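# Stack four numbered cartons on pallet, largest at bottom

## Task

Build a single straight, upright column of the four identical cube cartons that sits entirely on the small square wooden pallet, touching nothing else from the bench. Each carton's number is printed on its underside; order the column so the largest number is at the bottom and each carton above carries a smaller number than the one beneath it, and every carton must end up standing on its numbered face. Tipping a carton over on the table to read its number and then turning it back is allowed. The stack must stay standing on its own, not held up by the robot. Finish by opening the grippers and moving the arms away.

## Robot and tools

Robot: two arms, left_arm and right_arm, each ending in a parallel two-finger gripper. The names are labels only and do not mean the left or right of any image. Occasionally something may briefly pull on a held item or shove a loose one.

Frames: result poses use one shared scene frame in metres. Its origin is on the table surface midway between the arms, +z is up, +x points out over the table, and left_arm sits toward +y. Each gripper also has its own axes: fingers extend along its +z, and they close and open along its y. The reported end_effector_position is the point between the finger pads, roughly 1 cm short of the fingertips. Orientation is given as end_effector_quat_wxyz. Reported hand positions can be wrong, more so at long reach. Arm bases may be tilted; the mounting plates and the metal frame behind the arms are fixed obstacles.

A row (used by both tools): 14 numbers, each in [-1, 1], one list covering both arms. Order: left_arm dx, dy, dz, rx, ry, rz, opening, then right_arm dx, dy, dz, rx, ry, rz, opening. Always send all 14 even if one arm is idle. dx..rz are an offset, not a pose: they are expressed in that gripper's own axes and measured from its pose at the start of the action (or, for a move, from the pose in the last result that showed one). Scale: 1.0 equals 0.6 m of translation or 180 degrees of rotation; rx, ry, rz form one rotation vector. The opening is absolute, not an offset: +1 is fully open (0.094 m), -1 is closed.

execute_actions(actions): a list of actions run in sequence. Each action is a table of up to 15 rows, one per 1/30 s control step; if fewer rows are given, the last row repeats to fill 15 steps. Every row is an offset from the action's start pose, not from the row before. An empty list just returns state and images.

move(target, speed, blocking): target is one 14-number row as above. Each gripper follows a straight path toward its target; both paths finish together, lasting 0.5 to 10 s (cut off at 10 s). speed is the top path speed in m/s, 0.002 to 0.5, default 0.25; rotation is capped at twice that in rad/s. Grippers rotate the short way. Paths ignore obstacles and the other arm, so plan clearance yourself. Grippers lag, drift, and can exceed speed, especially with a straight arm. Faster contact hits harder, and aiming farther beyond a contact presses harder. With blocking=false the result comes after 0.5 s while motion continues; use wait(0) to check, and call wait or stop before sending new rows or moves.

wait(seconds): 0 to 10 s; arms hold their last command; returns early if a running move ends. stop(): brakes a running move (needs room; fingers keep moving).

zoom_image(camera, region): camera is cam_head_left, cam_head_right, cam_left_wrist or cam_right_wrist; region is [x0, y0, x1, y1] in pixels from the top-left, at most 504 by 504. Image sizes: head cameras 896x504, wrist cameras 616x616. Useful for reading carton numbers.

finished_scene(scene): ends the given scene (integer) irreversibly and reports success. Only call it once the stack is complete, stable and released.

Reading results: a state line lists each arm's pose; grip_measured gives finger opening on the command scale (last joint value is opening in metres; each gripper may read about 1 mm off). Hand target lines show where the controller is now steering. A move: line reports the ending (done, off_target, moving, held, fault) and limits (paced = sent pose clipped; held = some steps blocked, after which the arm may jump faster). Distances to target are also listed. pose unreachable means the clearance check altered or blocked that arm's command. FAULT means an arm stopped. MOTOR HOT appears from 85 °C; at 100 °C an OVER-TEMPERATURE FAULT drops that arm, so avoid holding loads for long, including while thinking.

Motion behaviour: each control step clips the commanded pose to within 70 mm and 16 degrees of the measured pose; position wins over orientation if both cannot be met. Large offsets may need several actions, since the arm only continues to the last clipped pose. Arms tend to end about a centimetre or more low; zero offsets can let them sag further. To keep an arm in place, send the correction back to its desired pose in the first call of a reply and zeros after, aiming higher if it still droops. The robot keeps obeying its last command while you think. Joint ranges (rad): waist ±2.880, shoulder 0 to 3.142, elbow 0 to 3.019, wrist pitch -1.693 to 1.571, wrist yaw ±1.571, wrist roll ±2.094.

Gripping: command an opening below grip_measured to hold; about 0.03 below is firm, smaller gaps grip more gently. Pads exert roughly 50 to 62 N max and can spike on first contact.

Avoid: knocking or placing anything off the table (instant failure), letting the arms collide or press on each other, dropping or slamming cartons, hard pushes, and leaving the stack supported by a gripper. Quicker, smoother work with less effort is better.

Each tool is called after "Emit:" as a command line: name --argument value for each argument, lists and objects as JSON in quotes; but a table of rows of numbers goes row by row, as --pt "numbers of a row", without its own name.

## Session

Emit:
execute_actions --actions '[]'

Scene clock: 0.00 s.
left_arm: end_effector_position=(+0.0321, +0.5296, +0.2820) grip_measured=+1.000 end_effector_quat_wxyz=(-0.043, +0.832, -0.247, -0.494) | right_arm: end_effector_position=(+0.1222, -0.0684, +0.2828) grip_measured=+1.000 end_effector_quat_wxyz=(-0.586, +0.640, -0.494, -0.049)
Joint positions: left_arm=[ 1.08   0.302  0.524 -1.566 -0.74  -1.563  0.094] | right_arm=[ 1.724  0.816  0.167  0.313  0.796 -1.086  0.094]
Joint velocities: left_arm=[-0.024 -0.005 -0.002 -0.007  0.051 -0.007  0.   ] | right_arm=[ 0.005 -0.015 -0.012 -0.012 -0.007 -0.037  0.   ]
Hand target (left_arm): +0.037, +0.534, +0.289; -0.054, +0.834, -0.245, -0.492
Hand target (right_arm): +0.127, -0.064, +0.295; -0.593, +0.630, -0.498, -0.053

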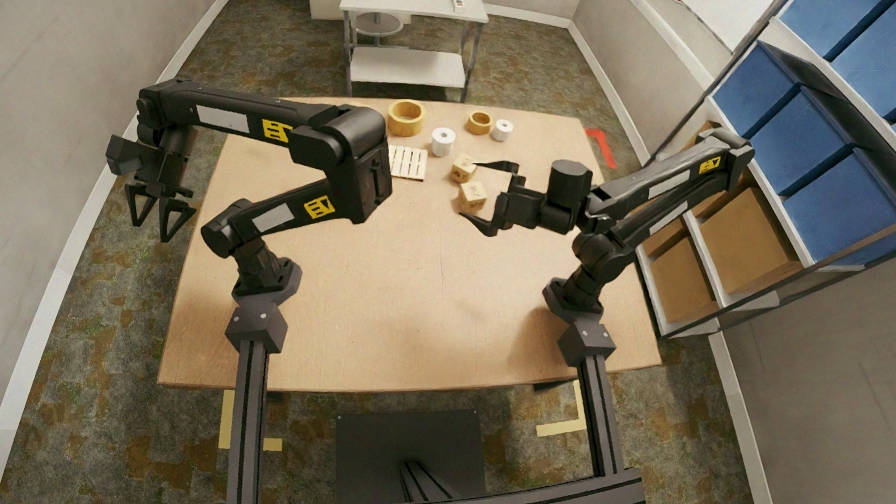

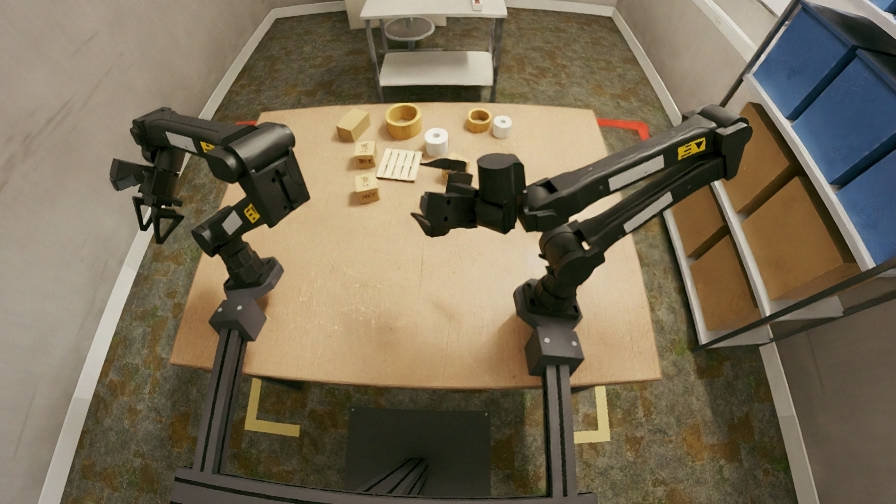

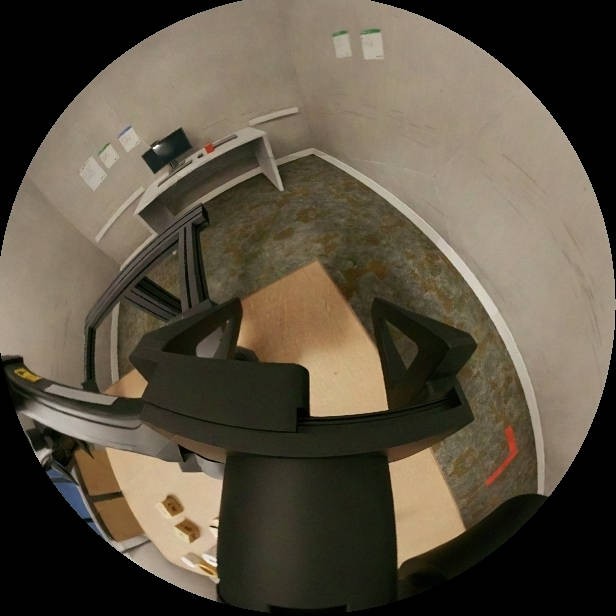

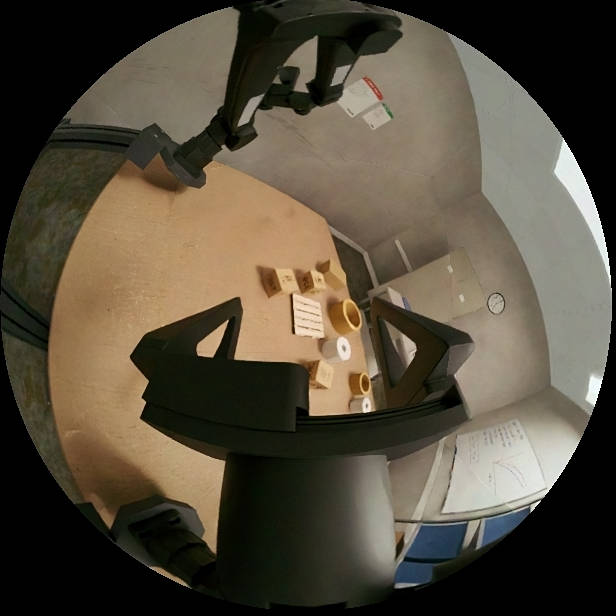

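Emit:
move --target '[0.295,0.087,-0.363,-0.303,0.255,-0.611,1,0.375,-0.095,0.082,-0.259,0.306,0.07,1]' --speed 0.35

Scene clock: 4.40 s.
left_arm: end_effector_position=(+0.2423, +0.3585, +0.2523) grip_measured=+1.000 end_effector_quat_wxyz=(+0.205, +0.927, +0.018, +0.314) | right_arm: end_effector_position=(+0.2785, -0.1779, +0.1571) grip_measured=+1.000 end_effector_quat_wxyz=(+0.011, +0.715, -0.699, -0.013)
Joint positions: left_arm=[ 1.09   0.013  0.471 -1.691  1.055 -2.084  0.094] | right_arm=[ 0.851  1.19   0.804 -1.063  0.44  -0.808  0.094]
Joint velocities: left_arm=[-0.005 -0.005 -0.012  0.012 -0.007 -0.007  0.   ] | right_arm=[ 0.005  0.005 -0.002  0.002 -0.022  0.081  0.   ]
Hand target (left_arm): +0.243, +0.359, +0.256; +0.202, +0.927, +0.014, +0.315
Hand target (right_arm): +0.295, -0.172, +0.164; +0.004, +0.703, -0.711, -0.014
Off the commanded pose (left_arm): 0.013 m, 96 deg; orientation clipped at the last step of the last action.
Off the commanded pose (right_arm): 0.025 m, 2 deg.
move: held (left_arm), off_target (right_arm); limits=paced,held; held on 12 of 110 steps (left_arm), including the last (left_arm)
pose unreachable (left arm): on one or more control steps of this call, first in action 0 (counted from 0), this arm could not follow its commanded pose, so it was not sent that pose on those steps. On the call's last step it was still not sent that pose. It may still have moved: this result reports where it is.
cause: the commanded pose would bring two parts of the arm too close to each other (its upper arm (the part past joint 2) and its wrist camera, with joints 3 (elbow) to 6 (wrist roll) between them).

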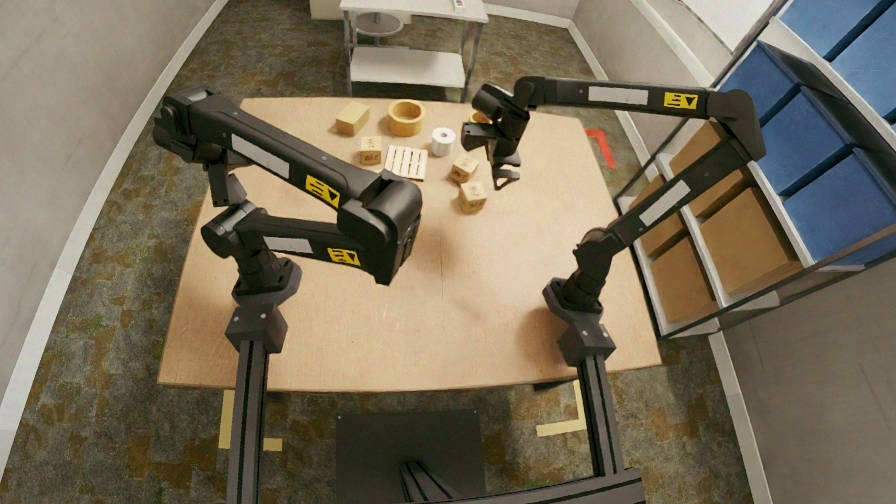

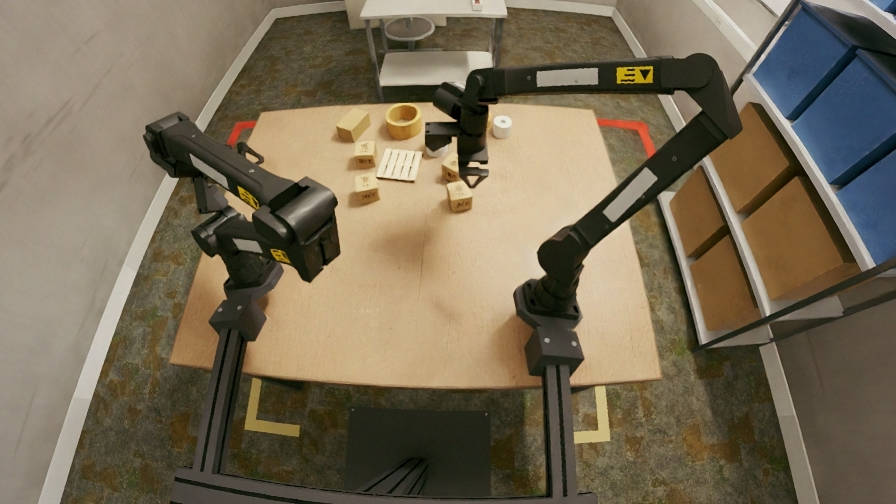

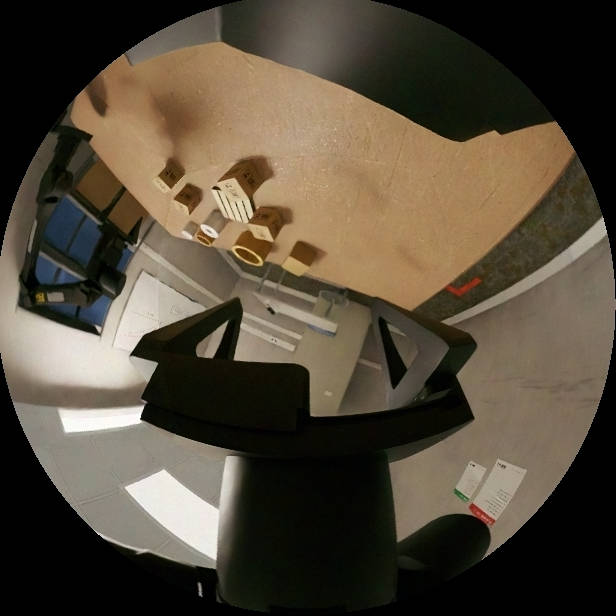

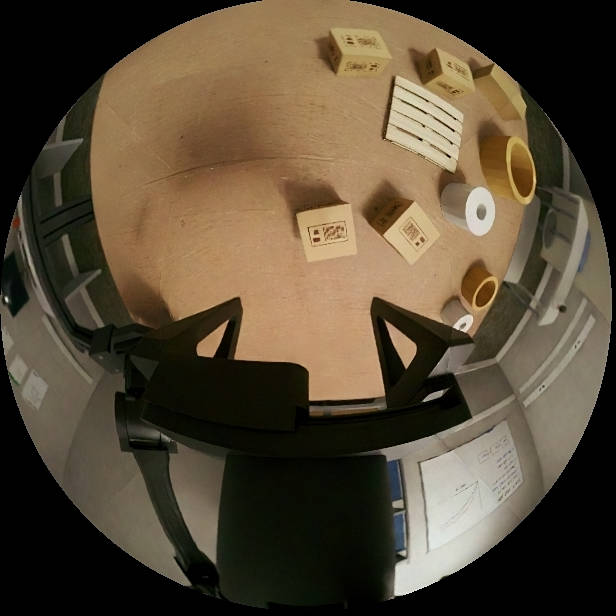

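Emit:
move --target '[0.4,-0.02,-0.04,0,0,0.3,1,-0.035,-0.06,0.11,0.01,0,-0.05,1]' --speed 0.35

Scene clock: 6.67 s.
left_arm: end_effector_position=(+0.4100, +0.4110, +0.3828) grip_measured=+1.000 end_effector_quat_wxyz=(+0.055, +0.844, -0.399, +0.353) | right_arm: end_effector_position=(+0.3091, -0.1558, +0.0979) grip_measured=+1.000 end_effector_quat_wxyz=(-0.007, +0.765, -0.644, -0.005)
Joint positions: left_arm=[ 0.223  0.461  0.974 -1.105  0.447 -2.078  0.094] | right_arm=[ 0.767  1.351  0.804 -0.822  0.44  -1.067  0.094]
Joint velocities: left_arm=[-0.005 -0.015  0.007 -0.017 -0.037 -0.11   0.   ] | right_arm=[-0.015  0.015 -0.007 -0.002 -0.037 -0.081  0.   ]
Hand target (left_arm): +0.421, +0.415, +0.402; +0.038, +0.835, -0.407, +0.369
Hand target (right_arm): +0.313, -0.156, +0.091; -0.002, +0.768, -0.640, -0.004
Off the commanded pose (left_arm): 0.024 m, 3 deg.
Off the commanded pose (right_arm): 0.008 m, 1 deg.
move: off_target (left_arm)

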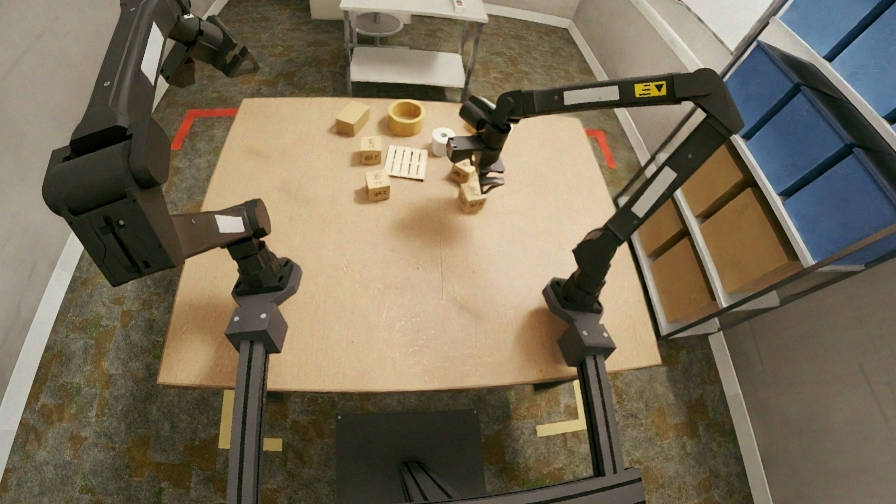

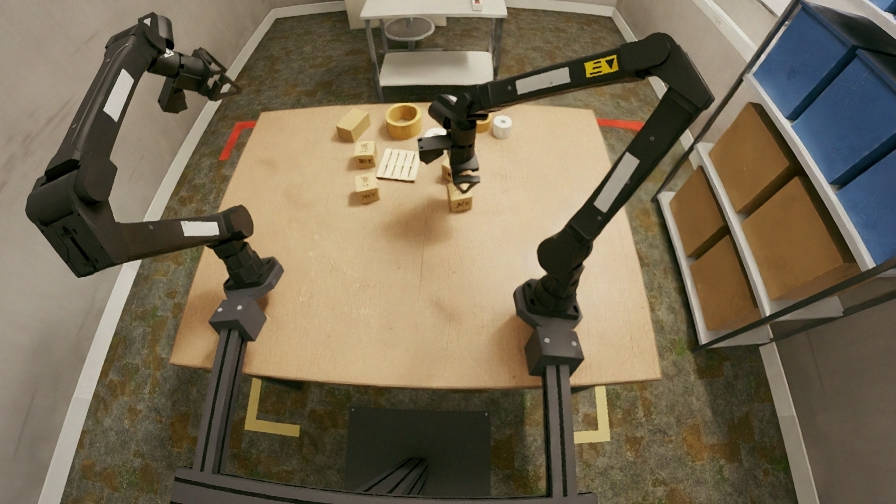

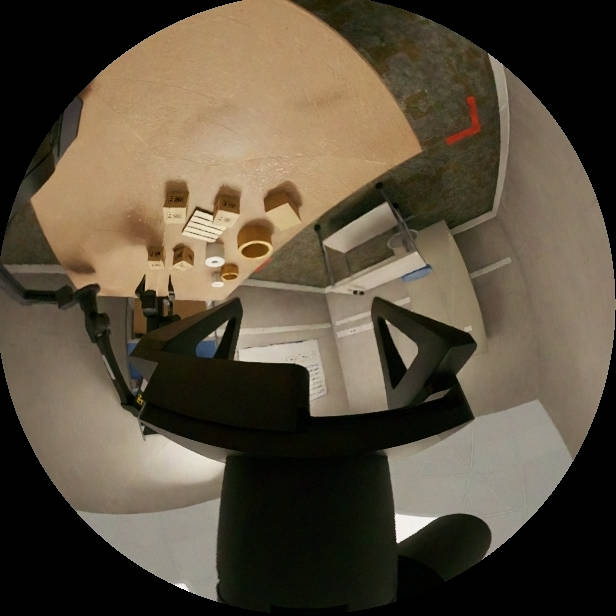

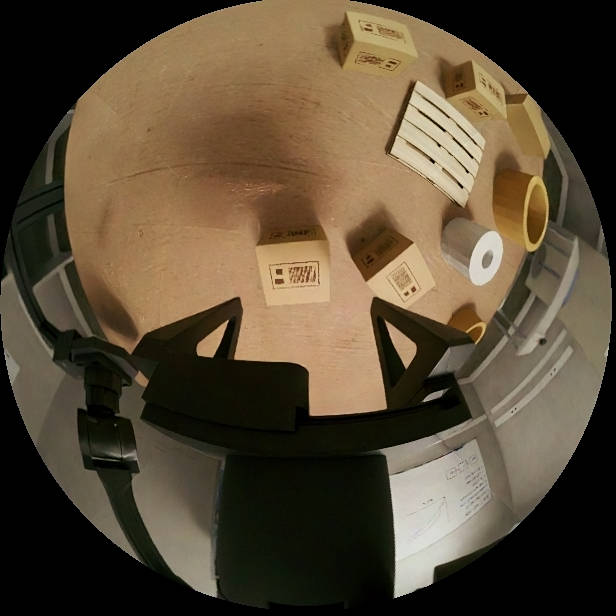

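Emit:
move --target '[0.047,0.467,0.325,-0.284,-0.044,0.68,1,0,0.018,0.115,0,0,-0.02,1]' --speed 0.4

Emit:
move --target '[0,0,0.1,0,0,0.45,1,0,0,0,0,0,0,1]' --speed 0.4

Scene clock: 10.57 s.
left_arm: end_effector_position=(+0.3199, +0.1400, +0.1902) grip_measured=+1.000 end_effector_quat_wxyz=(-0.003, -0.002, +1.000, +0.015) | right_arm: end_effector_position=(+0.3056, -0.1519, +0.0412) grip_measured=+1.000 end_effector_quat_wxyz=(-0.021, +0.781, -0.624, -0.002)
Joint positions: left_arm=[-0.996  1.265  0.911 -1.177 -0.494 -0.974  0.094] | right_arm=[ 0.709  1.458  0.735 -0.589  0.425 -1.191  0.094]
Joint velocities: left_arm=[ 0.005 -0.015  0.002 -0.002  0.022  0.051  0.   ] | right_arm=[-0.024 -0.005 -0.022 -0.002 -0.051  0.081  0.   ]
Hand target (left_arm): +0.331, +0.132, +0.202; +0.005, +0.002, +1.000, +0.006
Hand target (right_arm): +0.299, -0.157, +0.030; -0.008, +0.785, -0.620, -0.005
Off the commanded pose (left_arm): 0.019 m, 2 deg.
Off the commanded pose (right_arm): 0.015 m, 2 deg.
move: off_target (left_arm, right_arm)

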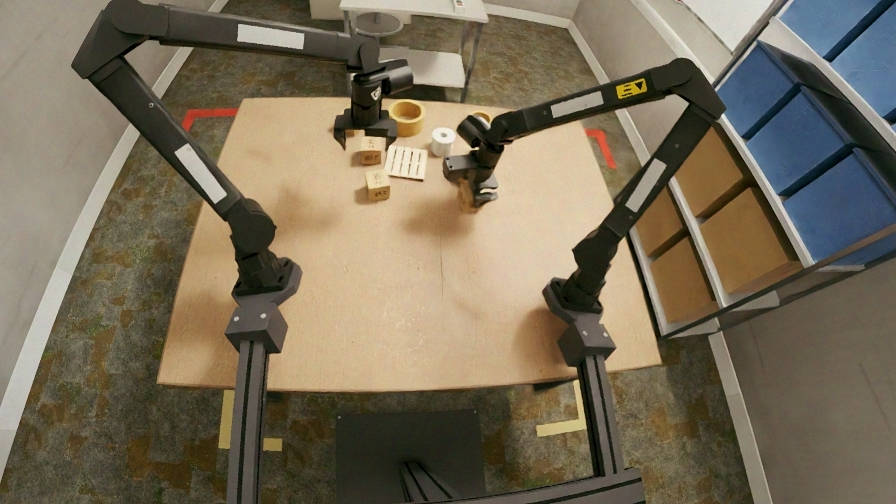

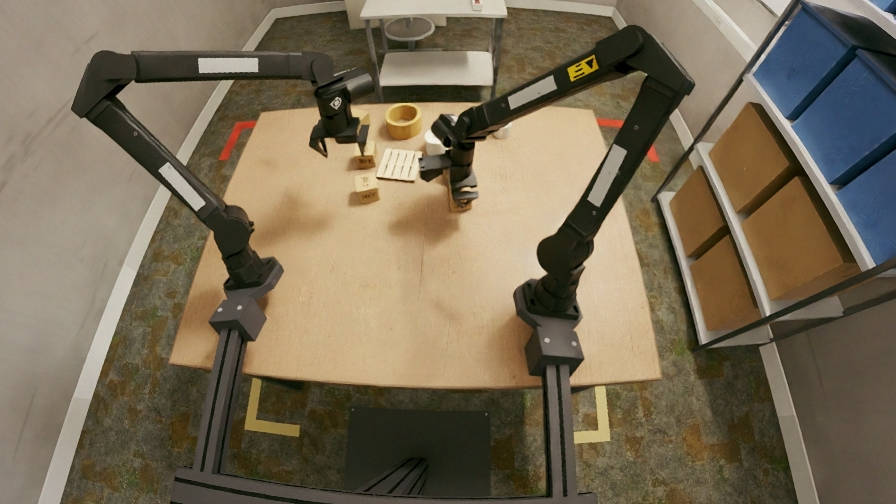

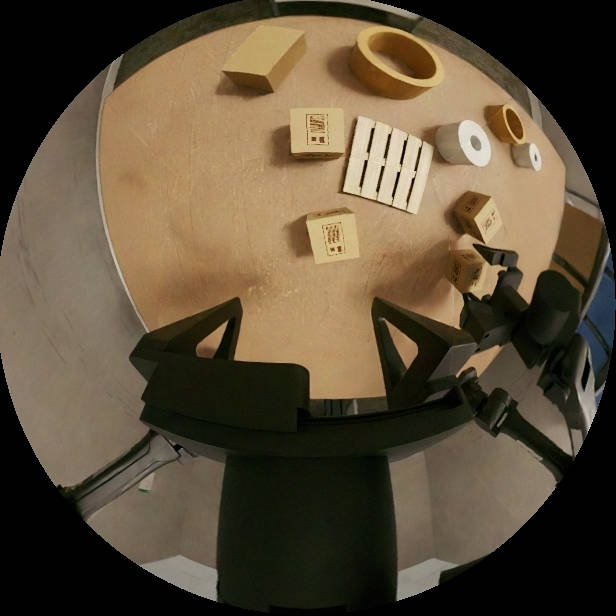

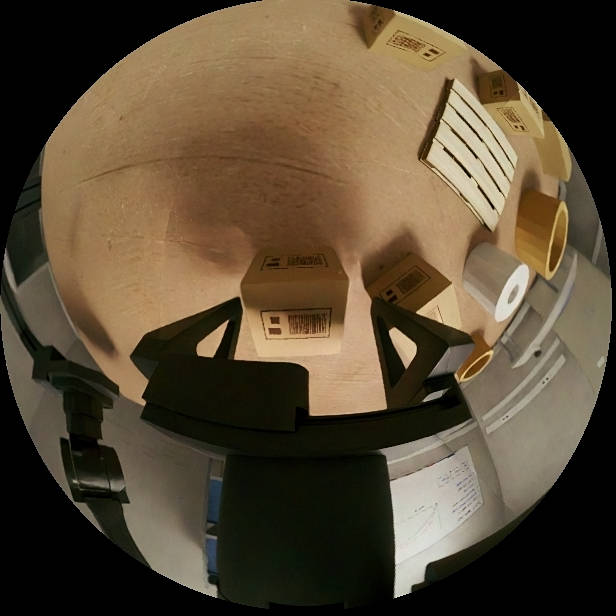

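Scene clock: 13.03 s.
left_arm: end_effector_position=(+0.3185, +0.1419, +0.1355) grip_measured=+1.000 end_effector_quat_wxyz=(-0.009, +0.645, +0.764, +0.010) | right_arm: end_effector_position=(+0.3056, -0.1519, +0.0412) grip_measured=+1.000 end_effector_quat_wxyz=(-0.021, +0.781, -0.624, -0.002)
Joint positions: left_arm=[-0.922  1.319  0.819 -0.983 -0.492  0.52   0.094] | right_arm=[ 0.709  1.458  0.735 -0.589  0.425 -1.191  0.094]
Joint velocities: left_arm=[ 0.015 -0.005 -0.012  0.012 -0.081 -0.007  0.   ] | right_arm=[-0.005  0.005  0.012 -0.002  0.022  0.007  0.   ]
Hand target (left_arm): +0.319, +0.141, +0.130; -0.012, +0.648, +0.762, +0.009
Hand target (right_arm): +0.306, -0.152, +0.041; -0.021, +0.781, -0.624, -0.002
Off the commanded pose (left_arm): 0.005 m, 1 deg.
Off the commanded pose (right_arm): 0.000 m, 0 deg.
move: done

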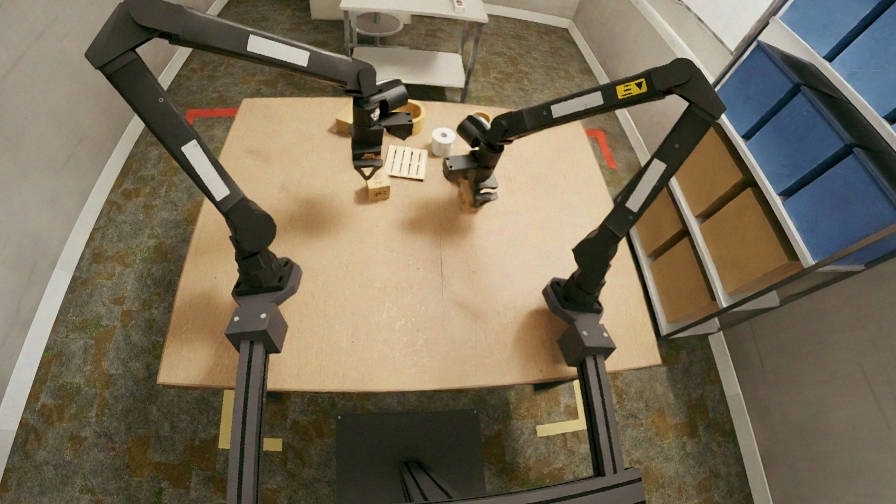

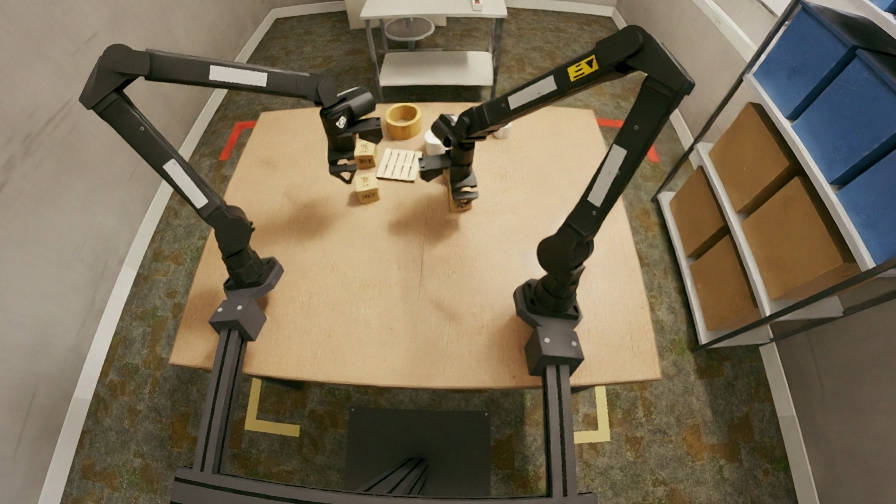

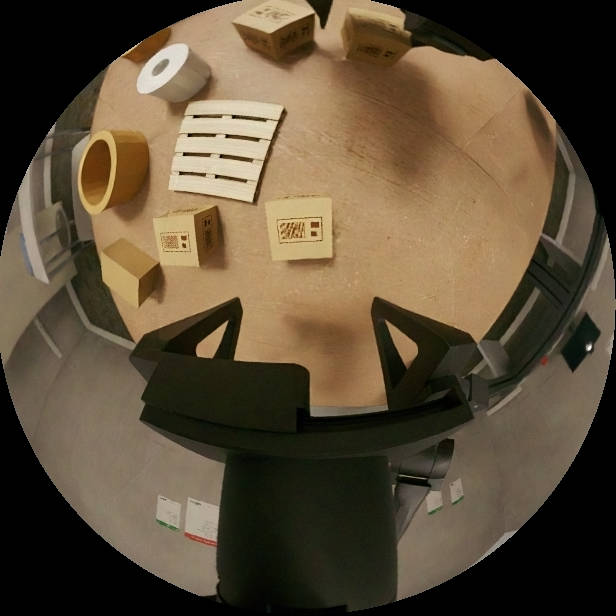

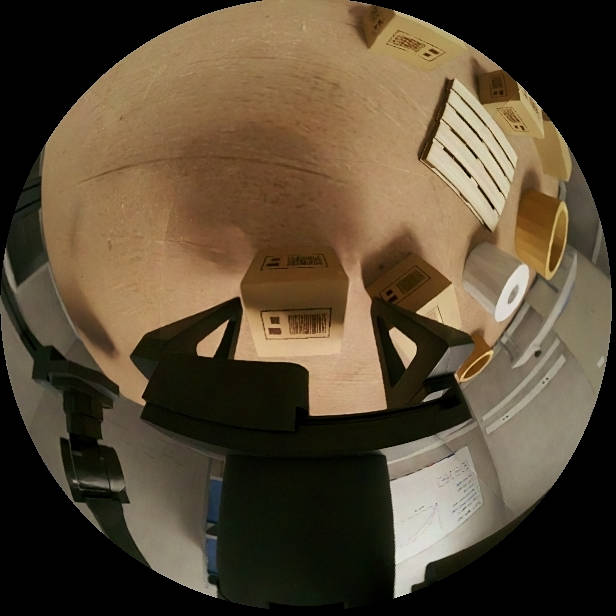

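Emit:
move --target '[-0.045,0.012,0.1,0,-0.008,-0.01,1,-0.005,0.03,0.03,0,0.01,0,1]' --speed 0.1

Scene clock: 14.20 s.
left_arm: end_effector_position=(+0.3287, +0.1185, +0.0790) grip_measured=+1.000 end_effector_quat_wxyz=(+0.001, +0.630, +0.776, +0.003) | right_arm: end_effector_position=(+0.2972, -0.1563, +0.0290) grip_measured=+1.000 end_effector_quat_wxyz=(-0.017, +0.779, -0.627, +0.013)
Joint positions: left_arm=[-0.864  1.465  0.805 -0.769 -0.475  0.559  0.094] | right_arm=[ 0.711  1.478  0.701 -0.536  0.456 -1.184  0.094]
Joint velocities: left_arm=[ 0.005 -0.005 -0.007  0.002 -0.051 -0.007  0.   ] | right_arm=[ 0.015 -0.005  0.012  0.007  0.007  0.022  0.   ]
Hand target (left_arm): +0.330, +0.118, +0.075; +0.001, +0.633, +0.774, +0.002
Hand target (right_arm): +0.288, -0.153, +0.023; -0.011, +0.781, -0.625, +0.010
Off the commanded pose (left_arm): 0.004 m, 0 deg.
Off the commanded pose (right_arm): 0.012 m, 1 deg.
move: off_target (right_arm)

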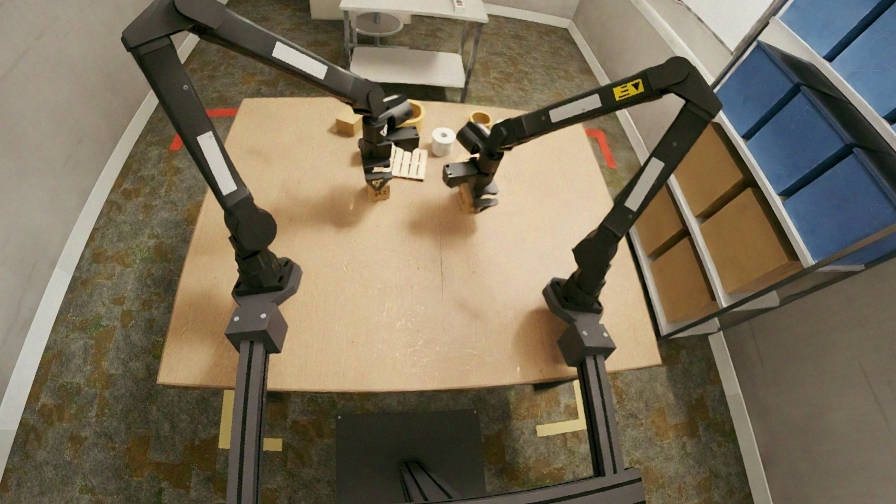

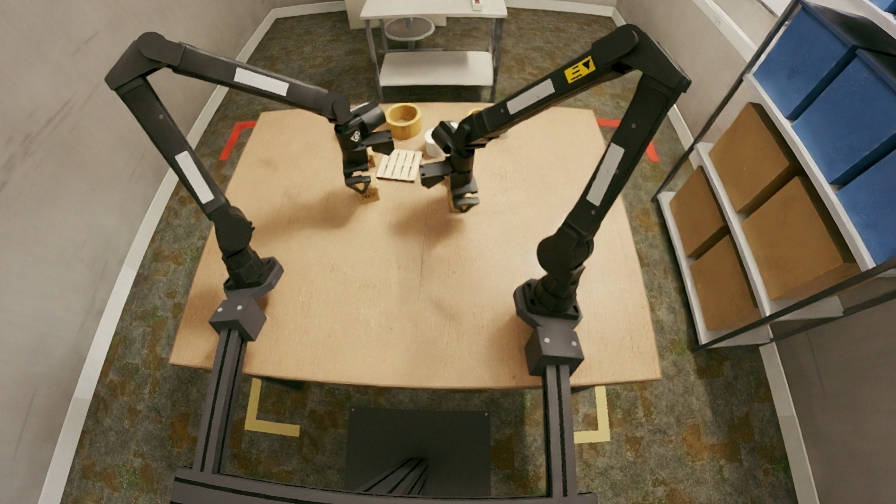

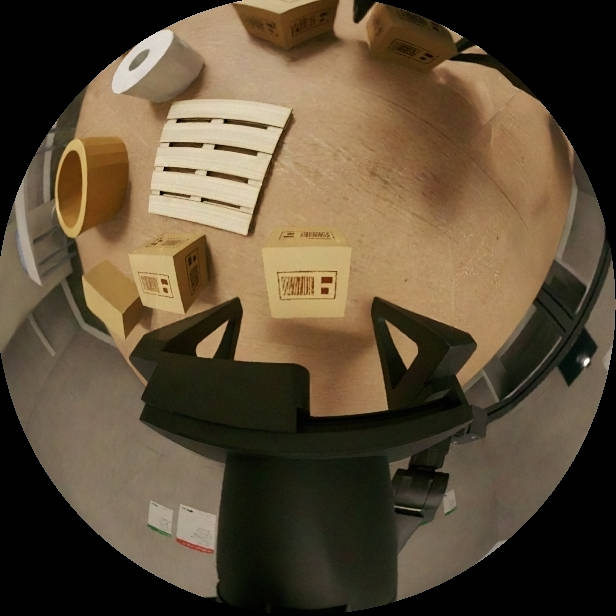

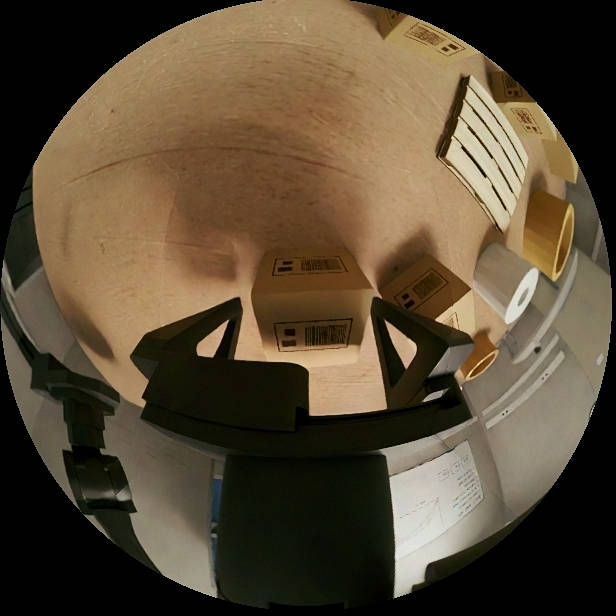

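Emit:
move --target '[-0.015,0,0.08,0,0,0,1,-0.02,0,0,0,0,0,1]' --speed 0.1

Emit:
move --target '[0,0,0,0,0,0,0.12,0,0,0,0,0,0,0.12]'

Scene clock: 15.23 s.
left_arm: end_effector_position=(+0.3295, +0.1097, +0.0348) grip_measured=+1.000 end_effector_quat_wxyz=(+0.002, +0.628, +0.778, +0.004) | right_arm: end_effector_position=(+0.2953, -0.1517, +0.0314) grip_measured=+1.000 end_effector_quat_wxyz=(-0.020, +0.779, -0.626, +0.014)
Joint positions: left_arm=[-0.825  1.577  0.794 -0.625 -0.471  0.597  0.094] | right_arm=[ 0.727  1.478  0.701 -0.536  0.461 -1.171  0.094]
Joint velocities: left_arm=[-0.005  0.005 -0.002 -0.002  0.037 -0.022  0.   ] | right_arm=[-0.015  0.005 -0.002 -0.017  0.007  0.037  0.   ]
Hand target (left_arm): +0.331, +0.109, +0.031; +0.001, +0.631, +0.776, +0.003
Hand target (right_arm): +0.295, -0.145, +0.029; -0.017, +0.779, -0.626, +0.013
Off the commanded pose (left_arm): 0.004 m, 0 deg.
Off the commanded pose (right_arm): 0.008 m, 0 deg.
move: done

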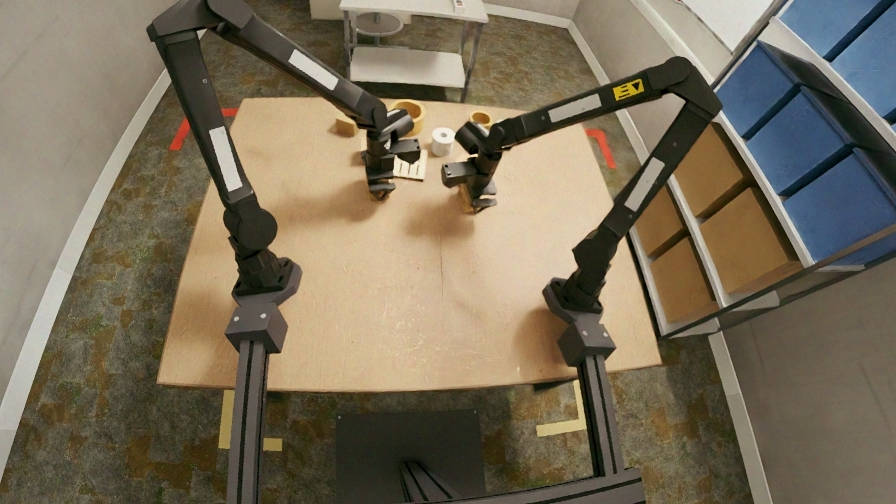

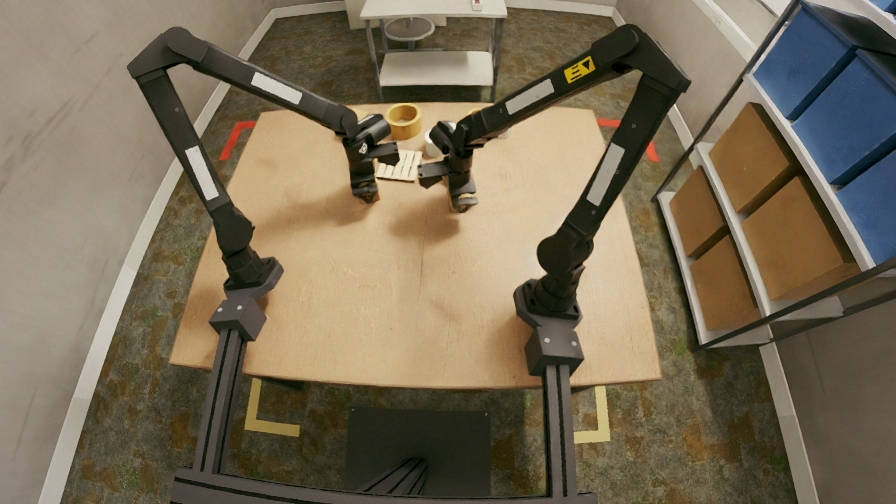

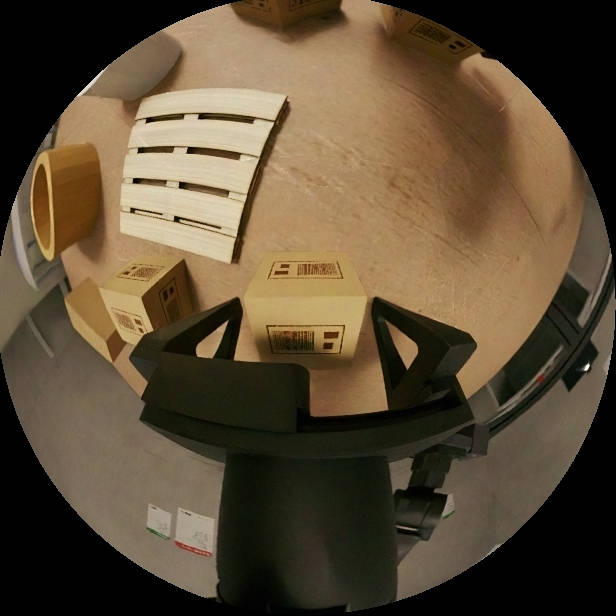

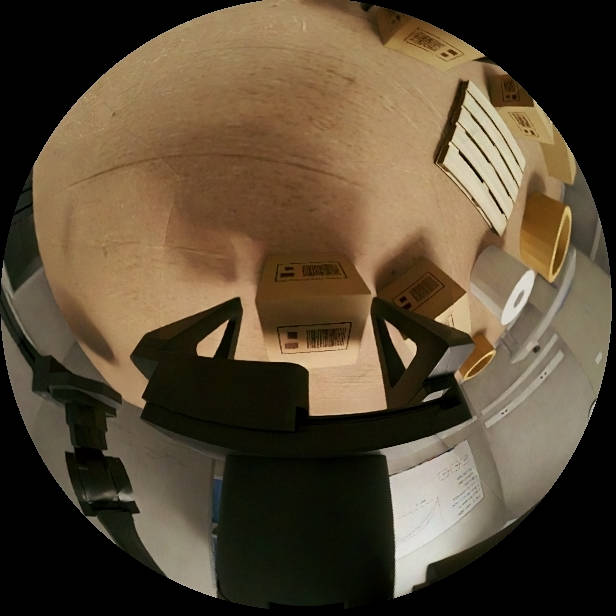

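Scene clock: 15.73 s.
left_arm: end_effector_position=(+0.3295, +0.1097, +0.0348) grip_measured=+0.226 end_effector_quat_wxyz=(+0.002, +0.628, +0.778, +0.004) | right_arm: end_effector_position=(+0.2954, -0.1518, +0.0314) grip_measured=+0.229 end_effector_quat_wxyz=(-0.020, +0.779, -0.626, +0.014)
Joint positions: left_arm=[-0.825  1.577  0.794 -0.625 -0.471  0.597  0.058] | right_arm=[ 0.727  1.478  0.701 -0.536  0.462 -1.171  0.058]
Joint velocities: left_arm=[-0.005 -0.005  0.007  0.002 -0.037 -0.007 -0.002] | right_arm=[ 0.005 -0.005  0.002 -0.012 -0.051  0.051  0.001]
Hand target (left_arm): +0.330, +0.110, +0.035; +0.002, +0.628, +0.778, +0.004
Hand target (right_arm): +0.295, -0.152, +0.031; -0.021, +0.779, -0.626, +0.014
Off the commanded pose (left_arm): 0.000 m, 0 deg.
Off the commanded pose (right_arm): 0.000 m, 0 deg.
move: done

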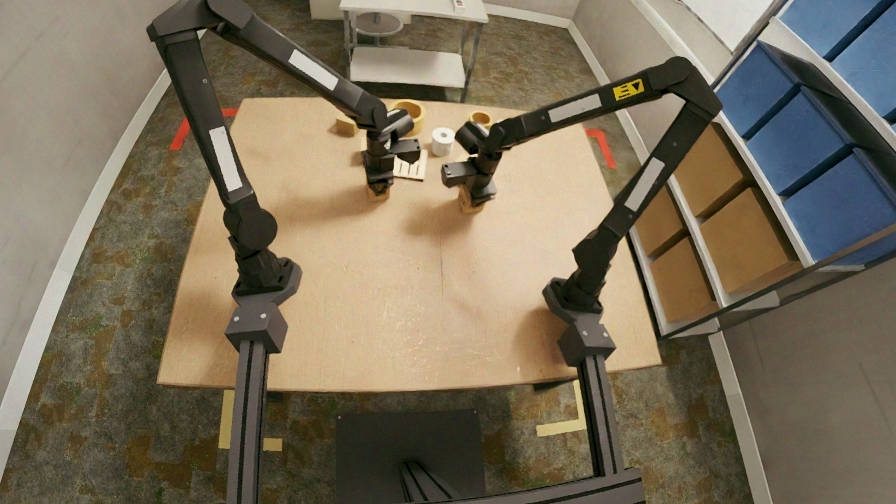

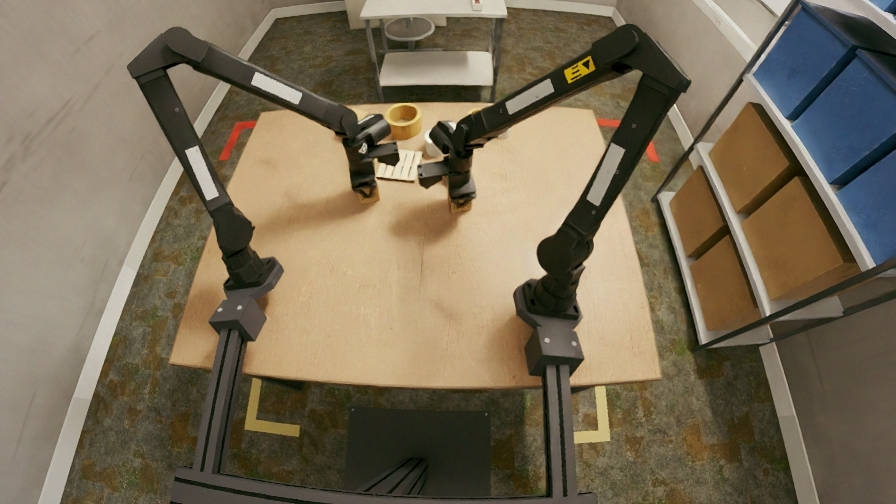

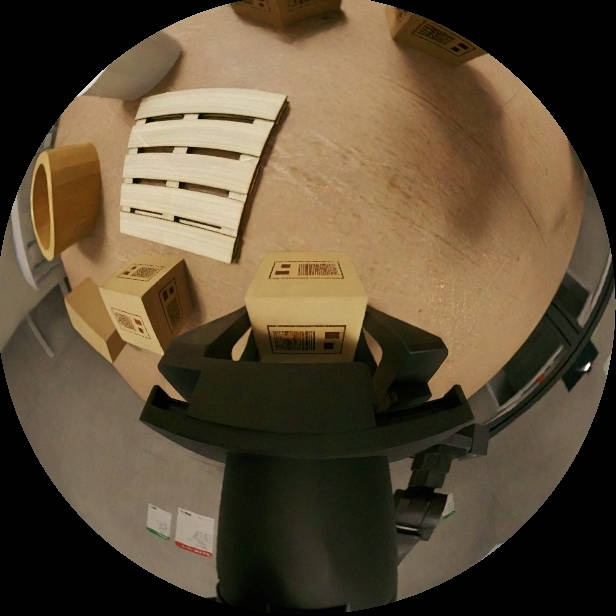

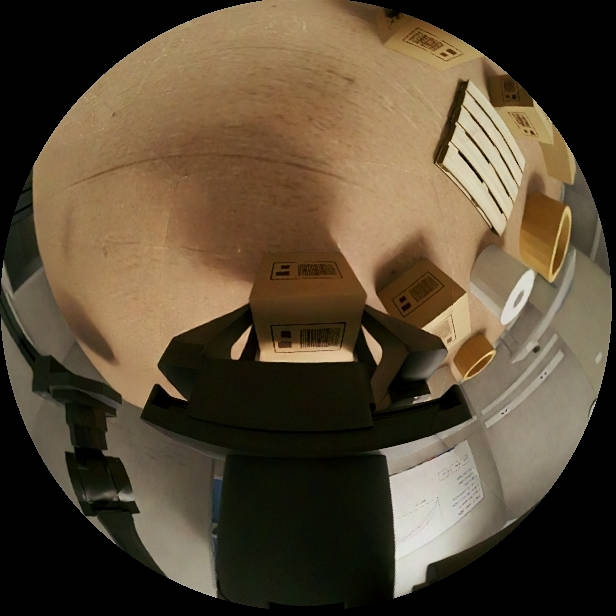

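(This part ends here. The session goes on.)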